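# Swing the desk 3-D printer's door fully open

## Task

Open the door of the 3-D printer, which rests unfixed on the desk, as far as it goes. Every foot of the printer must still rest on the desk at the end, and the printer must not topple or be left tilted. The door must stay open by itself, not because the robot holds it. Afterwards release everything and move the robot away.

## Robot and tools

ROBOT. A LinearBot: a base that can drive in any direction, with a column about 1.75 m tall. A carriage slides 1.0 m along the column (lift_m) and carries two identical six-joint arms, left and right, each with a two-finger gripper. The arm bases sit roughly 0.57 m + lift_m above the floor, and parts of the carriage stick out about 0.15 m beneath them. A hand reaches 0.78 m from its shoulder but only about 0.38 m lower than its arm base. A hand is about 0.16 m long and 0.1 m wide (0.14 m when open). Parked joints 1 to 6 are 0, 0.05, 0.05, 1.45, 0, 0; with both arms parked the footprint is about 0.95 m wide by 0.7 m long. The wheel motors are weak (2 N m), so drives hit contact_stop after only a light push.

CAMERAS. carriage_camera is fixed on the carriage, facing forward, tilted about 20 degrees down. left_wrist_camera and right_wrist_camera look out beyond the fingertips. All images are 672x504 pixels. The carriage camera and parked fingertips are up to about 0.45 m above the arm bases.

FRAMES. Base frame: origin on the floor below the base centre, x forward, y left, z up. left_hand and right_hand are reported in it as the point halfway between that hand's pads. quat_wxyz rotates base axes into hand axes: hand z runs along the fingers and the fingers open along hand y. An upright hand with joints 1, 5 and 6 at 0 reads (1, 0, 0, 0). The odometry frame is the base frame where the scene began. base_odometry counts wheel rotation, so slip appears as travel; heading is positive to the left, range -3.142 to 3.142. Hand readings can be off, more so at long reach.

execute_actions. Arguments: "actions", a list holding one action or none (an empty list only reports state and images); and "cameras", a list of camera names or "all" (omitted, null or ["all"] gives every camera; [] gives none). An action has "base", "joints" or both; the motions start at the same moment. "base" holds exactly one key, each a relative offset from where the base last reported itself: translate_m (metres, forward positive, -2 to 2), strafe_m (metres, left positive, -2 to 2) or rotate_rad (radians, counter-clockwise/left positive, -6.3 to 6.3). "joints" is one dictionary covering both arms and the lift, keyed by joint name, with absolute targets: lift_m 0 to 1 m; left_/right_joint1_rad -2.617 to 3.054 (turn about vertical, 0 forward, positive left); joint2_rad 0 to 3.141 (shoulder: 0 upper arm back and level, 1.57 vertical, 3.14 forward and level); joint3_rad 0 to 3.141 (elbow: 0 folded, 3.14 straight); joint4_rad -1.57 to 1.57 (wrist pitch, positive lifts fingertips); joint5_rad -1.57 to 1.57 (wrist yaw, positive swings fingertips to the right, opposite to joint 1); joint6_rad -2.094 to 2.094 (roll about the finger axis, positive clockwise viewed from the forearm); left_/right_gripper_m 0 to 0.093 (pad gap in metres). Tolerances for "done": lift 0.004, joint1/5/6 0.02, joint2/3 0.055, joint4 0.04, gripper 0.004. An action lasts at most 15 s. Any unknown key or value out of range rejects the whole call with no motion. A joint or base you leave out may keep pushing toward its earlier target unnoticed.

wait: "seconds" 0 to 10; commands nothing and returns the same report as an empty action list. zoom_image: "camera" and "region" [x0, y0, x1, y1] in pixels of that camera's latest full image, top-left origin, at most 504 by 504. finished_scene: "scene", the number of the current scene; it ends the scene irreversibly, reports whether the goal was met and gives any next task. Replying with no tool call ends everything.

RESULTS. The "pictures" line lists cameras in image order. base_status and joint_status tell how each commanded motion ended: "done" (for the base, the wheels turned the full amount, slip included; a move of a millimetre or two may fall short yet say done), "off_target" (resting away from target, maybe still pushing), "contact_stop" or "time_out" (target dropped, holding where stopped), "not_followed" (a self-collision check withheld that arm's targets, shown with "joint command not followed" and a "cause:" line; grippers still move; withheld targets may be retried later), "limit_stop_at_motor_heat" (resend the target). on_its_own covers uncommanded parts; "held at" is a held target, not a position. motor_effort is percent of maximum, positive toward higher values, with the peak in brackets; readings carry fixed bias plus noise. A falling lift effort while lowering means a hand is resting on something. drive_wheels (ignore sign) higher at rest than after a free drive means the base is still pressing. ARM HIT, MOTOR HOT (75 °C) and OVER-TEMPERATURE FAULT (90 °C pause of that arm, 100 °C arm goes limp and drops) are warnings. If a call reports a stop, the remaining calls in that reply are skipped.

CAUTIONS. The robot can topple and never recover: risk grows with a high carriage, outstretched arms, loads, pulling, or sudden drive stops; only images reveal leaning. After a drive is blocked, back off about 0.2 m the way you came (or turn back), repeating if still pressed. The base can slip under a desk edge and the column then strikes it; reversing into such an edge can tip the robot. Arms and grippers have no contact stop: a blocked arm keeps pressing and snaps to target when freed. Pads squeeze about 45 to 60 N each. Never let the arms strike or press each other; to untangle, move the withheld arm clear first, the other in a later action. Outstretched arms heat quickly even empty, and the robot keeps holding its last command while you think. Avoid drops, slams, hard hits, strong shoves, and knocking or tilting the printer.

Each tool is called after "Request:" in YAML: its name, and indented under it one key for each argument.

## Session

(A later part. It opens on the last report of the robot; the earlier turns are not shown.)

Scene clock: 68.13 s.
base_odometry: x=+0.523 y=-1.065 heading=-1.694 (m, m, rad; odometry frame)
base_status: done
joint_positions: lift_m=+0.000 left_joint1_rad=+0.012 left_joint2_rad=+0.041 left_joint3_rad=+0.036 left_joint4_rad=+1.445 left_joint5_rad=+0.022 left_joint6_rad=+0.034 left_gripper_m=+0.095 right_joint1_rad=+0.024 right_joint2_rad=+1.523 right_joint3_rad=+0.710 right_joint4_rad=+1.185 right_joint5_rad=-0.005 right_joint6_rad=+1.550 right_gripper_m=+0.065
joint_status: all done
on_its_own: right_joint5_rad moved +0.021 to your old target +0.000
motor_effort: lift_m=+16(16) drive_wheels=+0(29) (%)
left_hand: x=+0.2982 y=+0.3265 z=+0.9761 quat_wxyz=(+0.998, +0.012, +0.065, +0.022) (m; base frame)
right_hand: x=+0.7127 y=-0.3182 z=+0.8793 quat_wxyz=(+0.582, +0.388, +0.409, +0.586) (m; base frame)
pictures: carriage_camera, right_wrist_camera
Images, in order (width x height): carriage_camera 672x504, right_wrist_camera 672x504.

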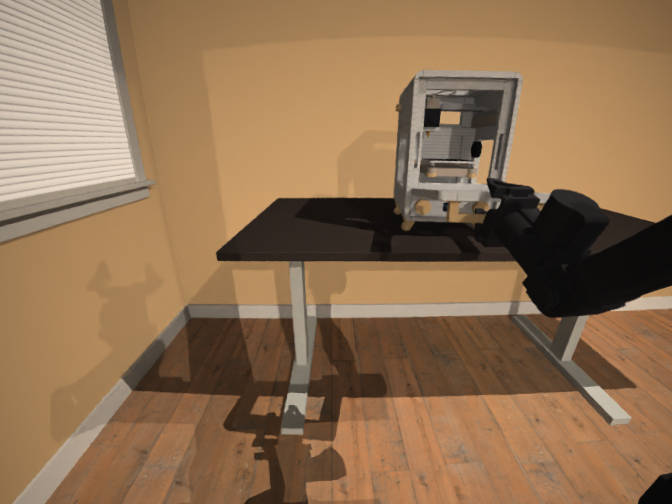

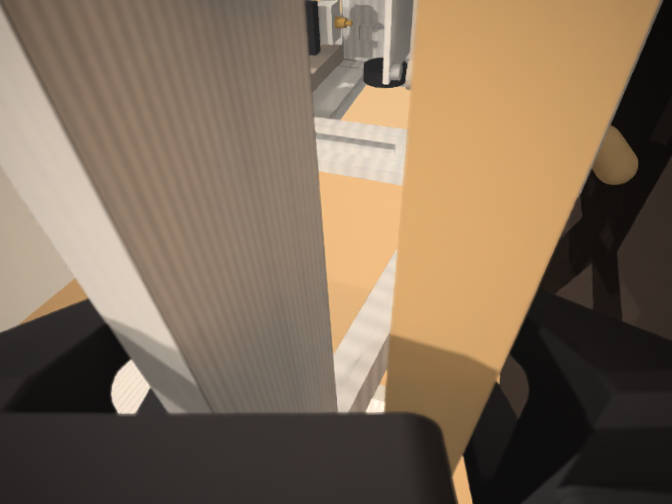

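Request:
execute_actions:
  actions:
    - {"base":{"translate_m":-0.03},"joints":{"right_gripper_m":0.093,"right_joint2_rad":1.55}}
  cameras: ["carriage_camera","right_wrist_camera"]

Request:
execute_actions:
  actions:
    - {"base":{"translate_m":-0.12}}
  cameras: ["carriage_camera","right_wrist_camera"]

Scene clock: 71.60 s.
base_odometry: x=+0.527 y=-1.035 heading=-1.693 (m, m, rad; odometry frame)
base_status: done
joint_positions: lift_m=+0.000 left_joint1_rad=+0.012 left_joint2_rad=+0.041 left_joint3_rad=+0.036 left_joint4_rad=+1.445 left_joint5_rad=+0.022 left_joint6_rad=+0.034 left_gripper_m=+0.095 right_joint1_rad=+0.014 right_joint2_rad=+1.576 right_joint3_rad=+0.716 right_joint4_rad=+1.219 right_joint5_rad=+0.039 right_joint6_rad=+1.552 right_gripper_m=+0.093
joint_status: all done
motor_effort: lift_m=+16(16) drive_wheels=+10(32) (%)
left_hand: x=+0.2981 y=+0.3265 z=+0.9761 quat_wxyz=(+0.998, +0.012, +0.065, +0.022) (m; base frame)
right_hand: x=+0.7213 y=-0.3304 z=+0.8664 quat_wxyz=(+0.590, +0.408, +0.398, +0.572) (m; base frame)
pictures: carriage_camera, right_wrist_camera
Images, in order (width x height): carriage_camera 672x504, right_wrist_camera 672x504.

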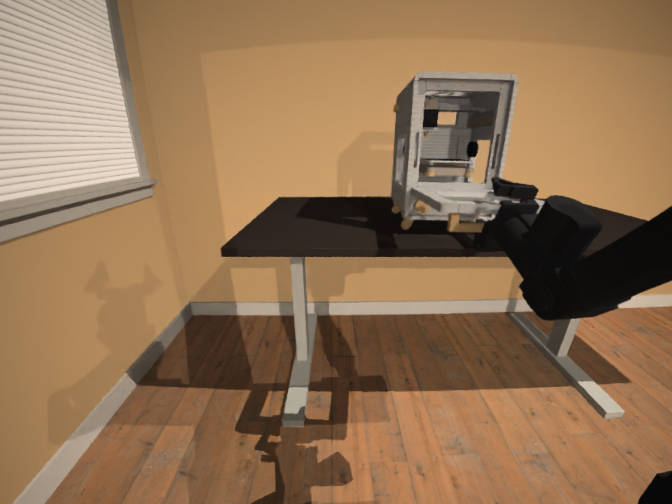

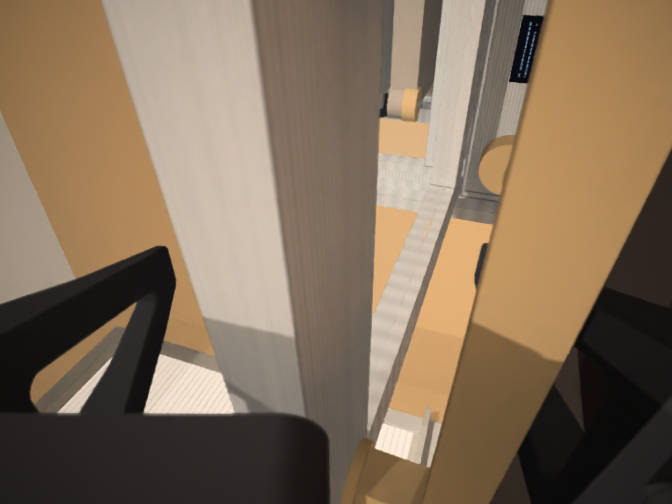

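Scene clock: 73.37 s.
base_odometry: x=+0.542 y=-0.917 heading=-1.693 (m, m, rad; odometry frame)
base_status: done
joint_positions: lift_m=+0.000 left_joint1_rad=+0.012 left_joint2_rad=+0.041 left_joint3_rad=+0.036 left_joint4_rad=+1.444 left_joint5_rad=+0.022 left_joint6_rad=+0.034 left_gripper_m=+0.095 right_joint1_rad=+0.009 right_joint2_rad=+1.579 right_joint3_rad=+0.718 right_joint4_rad=+1.222 right_joint5_rad=+0.042 right_joint6_rad=+1.552 right_gripper_m=+0.093
joint_status: not commanded
motor_effort: lift_m=+16(16) drive_wheels=+8(56) (%)
left_hand: x=+0.2983 y=+0.3265 z=+0.9761 quat_wxyz=(+0.998, +0.012, +0.066, +0.022) (m; base frame)
right_hand: x=+0.7219 y=-0.3331 z=+0.8664 quat_wxyz=(+0.593, +0.409, +0.396, +0.570) (m; base frame)
pictures: carriage_camera, right_wrist_camera
Images, in order (width x height): carriage_camera 672x504, right_wrist_camera 672x504.

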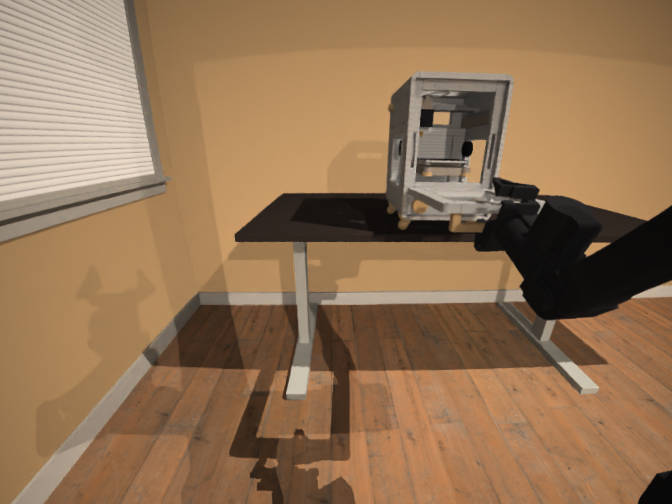

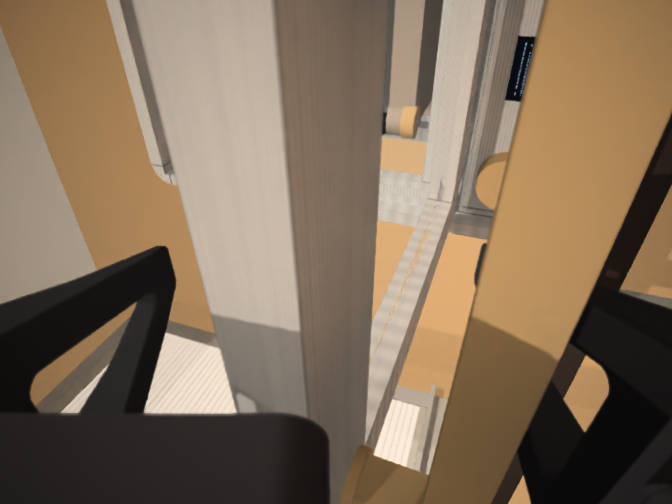

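Request:
execute_actions:
  actions:
    - {"base":{"translate_m":0.12},"joints":{"right_joint5_rad":0}}
  cameras: ["carriage_camera","right_wrist_camera"]

Request:
zoom_image:
  camera: "carriage_camera"
  region: [370,150,670,340]

Scene clock: 77.57 s.
base_odometry: x=+0.527 y=-1.033 heading=-1.693 (m, m, rad; odometry frame)
base_status: translate_m contact_stop (by the wheels' count: +0.117 of +0.120)
joint_positions: lift_m=+0.000 left_joint1_rad=+0.012 left_joint2_rad=+0.041 left_joint3_rad=+0.036 left_joint4_rad=+1.443 left_joint5_rad=+0.022 left_joint6_rad=+0.034 left_gripper_m=+0.095 right_joint1_rad=+0.028 right_joint2_rad=+1.527 right_joint3_rad=+0.665 right_joint4_rad=+1.419 right_joint5_rad=-0.036 right_joint6_rad=+1.562 right_gripper_m=+0.093
joint_status: right_joint5_rad off_target (ended at -0.036, target +0.000)
motor_effort: lift_m=+16(16) drive_wheels=-2(51) (%)
left_hand: x=+0.2985 y=+0.3265 z=+0.9761 quat_wxyz=(+0.998, +0.012, +0.066, +0.022) (m; base frame)
right_hand: x=+0.6862 y=-0.3120 z=+0.9097 quat_wxyz=(+0.606, +0.325, +0.360, +0.630) (m; base frame)
pictures: carriage_camera, right_wrist_camera
Images, in order (width x height): carriage_camera 672x504, right_wrist_camera 672x504.

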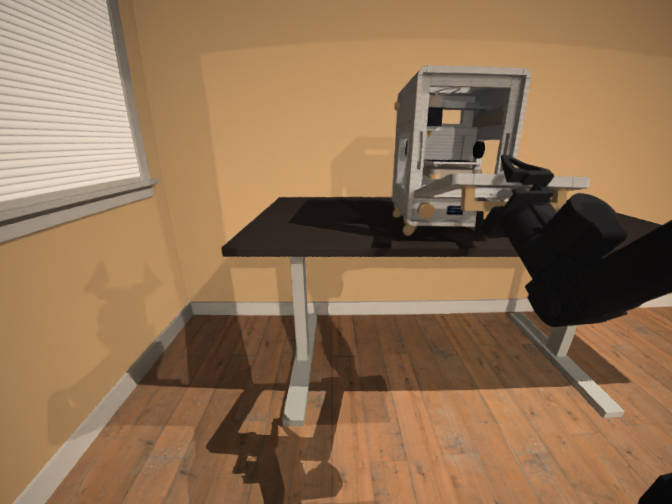

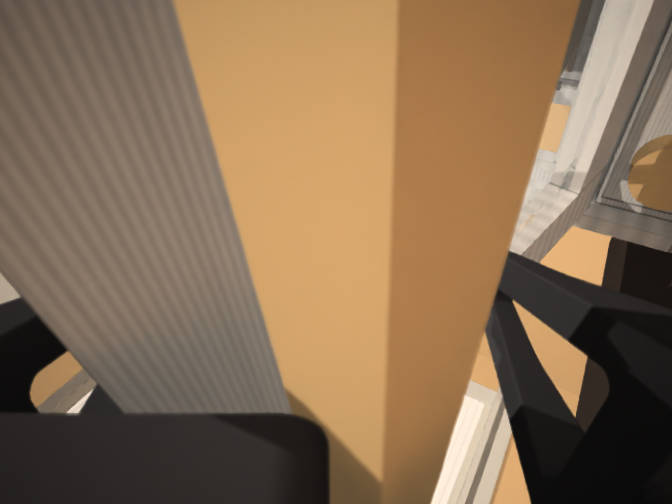

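Region (370, 150, 670, 340) of carriage_camera's 672x504 image, scaled by 1.680, with more detail than that image has; it fills the top 319 rows of this view, and the rest is white.

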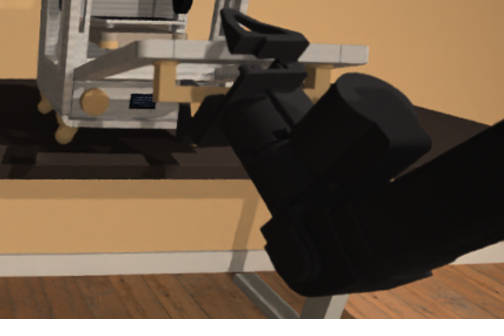

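Request:
execute_actions:
  actions:
    - {"base":{"translate_m":-0.09},"joints":{"right_joint4_rad":0.8,"lift_m":0.06}}
  cameras: ["carriage_camera","right_wrist_camera"]

Request:
zoom_image:
  camera: "carriage_camera"
  region: [370,150,670,340]

Scene clock: 82.00 s.
base_odometry: x=+0.539 y=-0.944 heading=-1.693 (m, m, rad; odometry frame)
base_status: done
joint_positions: lift_m=+0.060 left_joint1_rad=+0.012 left_joint2_rad=+0.041 left_joint3_rad=+0.036 left_joint4_rad=+1.444 left_joint5_rad=+0.022 left_joint6_rad=+0.034 left_gripper_m=+0.095 right_joint1_rad=+0.028 right_joint2_rad=+1.541 right_joint3_rad=+0.667 right_joint4_rad=+0.807 right_joint5_rad=-0.006 right_joint6_rad=+1.561 right_gripper_m=+0.093
joint_status: all done
on_its_own: right_joint5_rad moved +0.030 to your old target +0.000
motor_effort: lift_m=+18(22) drive_wheels=-6(25) (%)
left_hand: x=+0.2984 y=+0.3265 z=+1.0359 quat_wxyz=(+0.998, +0.012, +0.066, +0.022) (m; base frame)
right_hand: x=+0.7251 y=-0.3161 z=+0.8207 quat_wxyz=(+0.477, +0.505, +0.527, +0.489) (m; base frame)
pictures: carriage_camera, right_wrist_camera
Images, in order (width x height): carriage_camera 672x504, right_wrist_camera 672x504.

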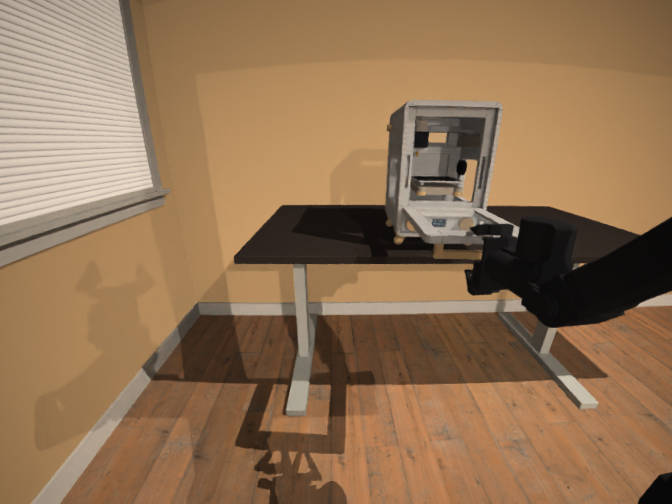

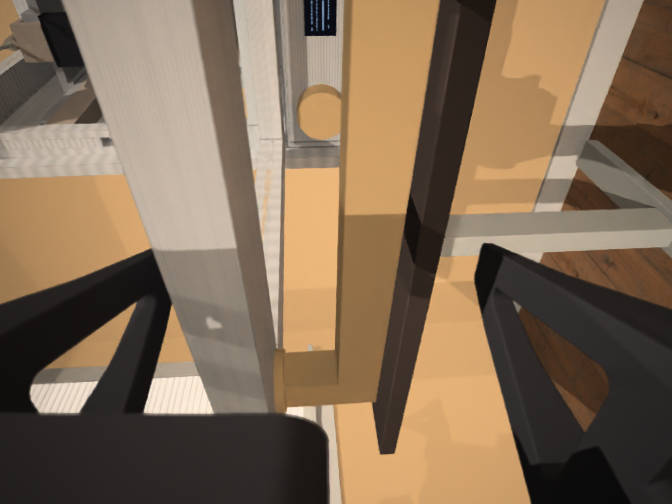

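Region (370, 150, 670, 340) of carriage_camera's 672x504 image, scaled by 1.680, with more detail than that image has; it fills the top 319 rows of this view, and the rest is white.

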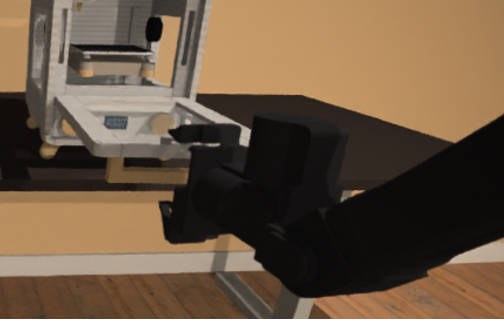

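Door looks flat. Back off.

Request:
execute_actions:
  actions:
    - {"base":{"translate_m":-0.2},"joints":{"lift_m":0.075}}
  cameras: ["carriage_camera","right_wrist_camera"]

Request:
zoom_image:
  camera: "carriage_camera"
  region: [350,80,600,300]

Scene clock: 86.53 s.
base_odometry: x=+0.563 y=-0.745 heading=-1.693 (m, m, rad; odometry frame)
base_status: done
joint_positions: lift_m=+0.075 left_joint1_rad=+0.012 left_joint2_rad=+0.041 left_joint3_rad=+0.036 left_joint4_rad=+1.444 left_joint5_rad=+0.023 left_joint6_rad=+0.034 left_gripper_m=+0.095 right_joint1_rad=+0.028 right_joint2_rad=+1.545 right_joint3_rad=+0.677 right_joint4_rad=+0.803 right_joint5_rad=-0.004 right_joint6_rad=+1.561 right_gripper_m=+0.093
joint_status: all done
motor_effort: lift_m=+18(21) drive_wheels=-6(40) (%)
left_hand: x=+0.2983 y=+0.3265 z=+1.0508 quat_wxyz=(+0.998, +0.012, +0.066, +0.022) (m; base frame)
right_hand: x=+0.7271 y=-0.3163 z=+0.8373 quat_wxyz=(+0.478, +0.505, +0.527, +0.489) (m; base frame)
pictures: carriage_camera, right_wrist_camera
Images, in order (width x height): carriage_camera 672x504, right_wrist_camera 672x504.

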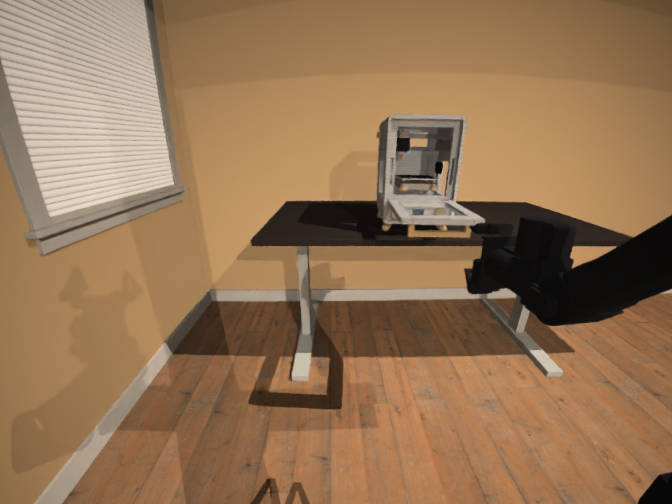

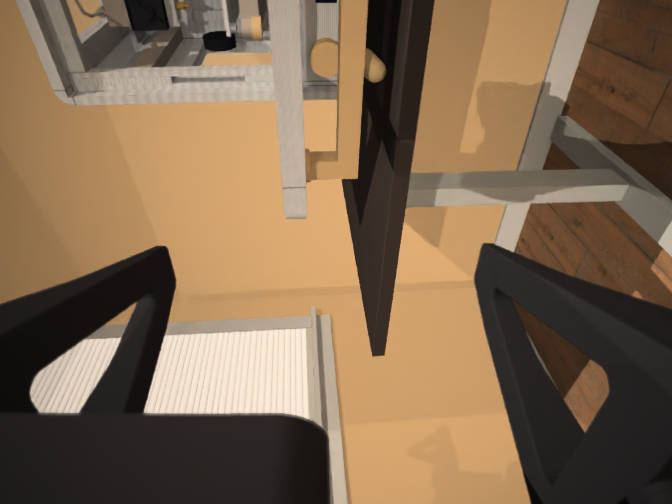

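Region (350, 80, 600, 300) of carriage_camera's 672x504 image, scaled by 2.016, with more detail than that image has; it fills the top 444 rows of this view, and the rest is white.

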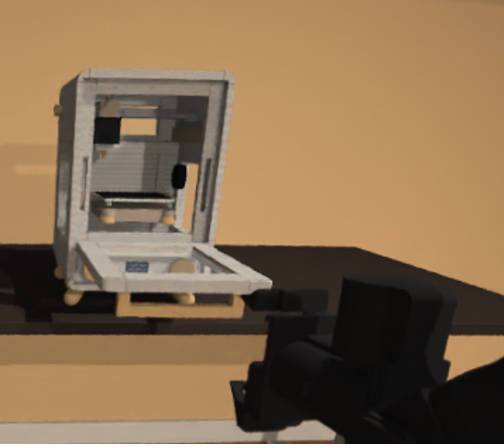

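Request:
execute_actions:
  actions:
    - {"base":{"translate_m":-0.15},"joints":{"right_joint2_rad":0.05,"right_joint3_rad":0.05,"right_joint4_rad":1.45,"right_joint6_rad":0}}
  cameras: ["carriage_camera"]

Request:
finished_scene:
  scene: 1

Scene clock: 91.70 s.
base_odometry: x=+0.582 y=-0.596 heading=-1.693 (m, m, rad; odometry frame)
base_status: done
joint_positions: lift_m=+0.075 left_joint1_rad=+0.012 left_joint2_rad=+0.041 left_joint3_rad=+0.036 left_joint4_rad=+1.445 left_joint5_rad=+0.023 left_joint6_rad=+0.034 left_gripper_m=+0.095 right_joint1_rad=+0.028 right_joint2_rad=+0.057 right_joint3_rad=+0.078 right_joint4_rad=+1.457 right_joint5_rad=-0.004 right_joint6_rad=+0.009 right_gripper_m=+0.093
joint_status: all done
motor_effort: lift_m=+18(18) drive_wheels=-6(37) (%)
left_hand: x=+0.2981 y=+0.3265 z=+1.0509 quat_wxyz=(+0.998, +0.012, +0.065, +0.022) (m; base frame)
right_hand: x=+0.2875 y=-0.3286 z=+1.0625 quat_wxyz=(+0.999, -0.003, +0.046, +0.018) (m; base frame)
pictures: carriage_camera
Images, in order (width x height): carriage_camera 672x504.

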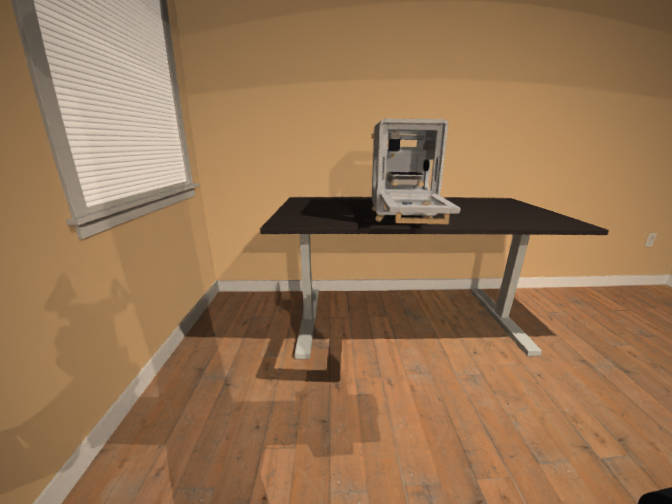

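The scene is finished: the task was done.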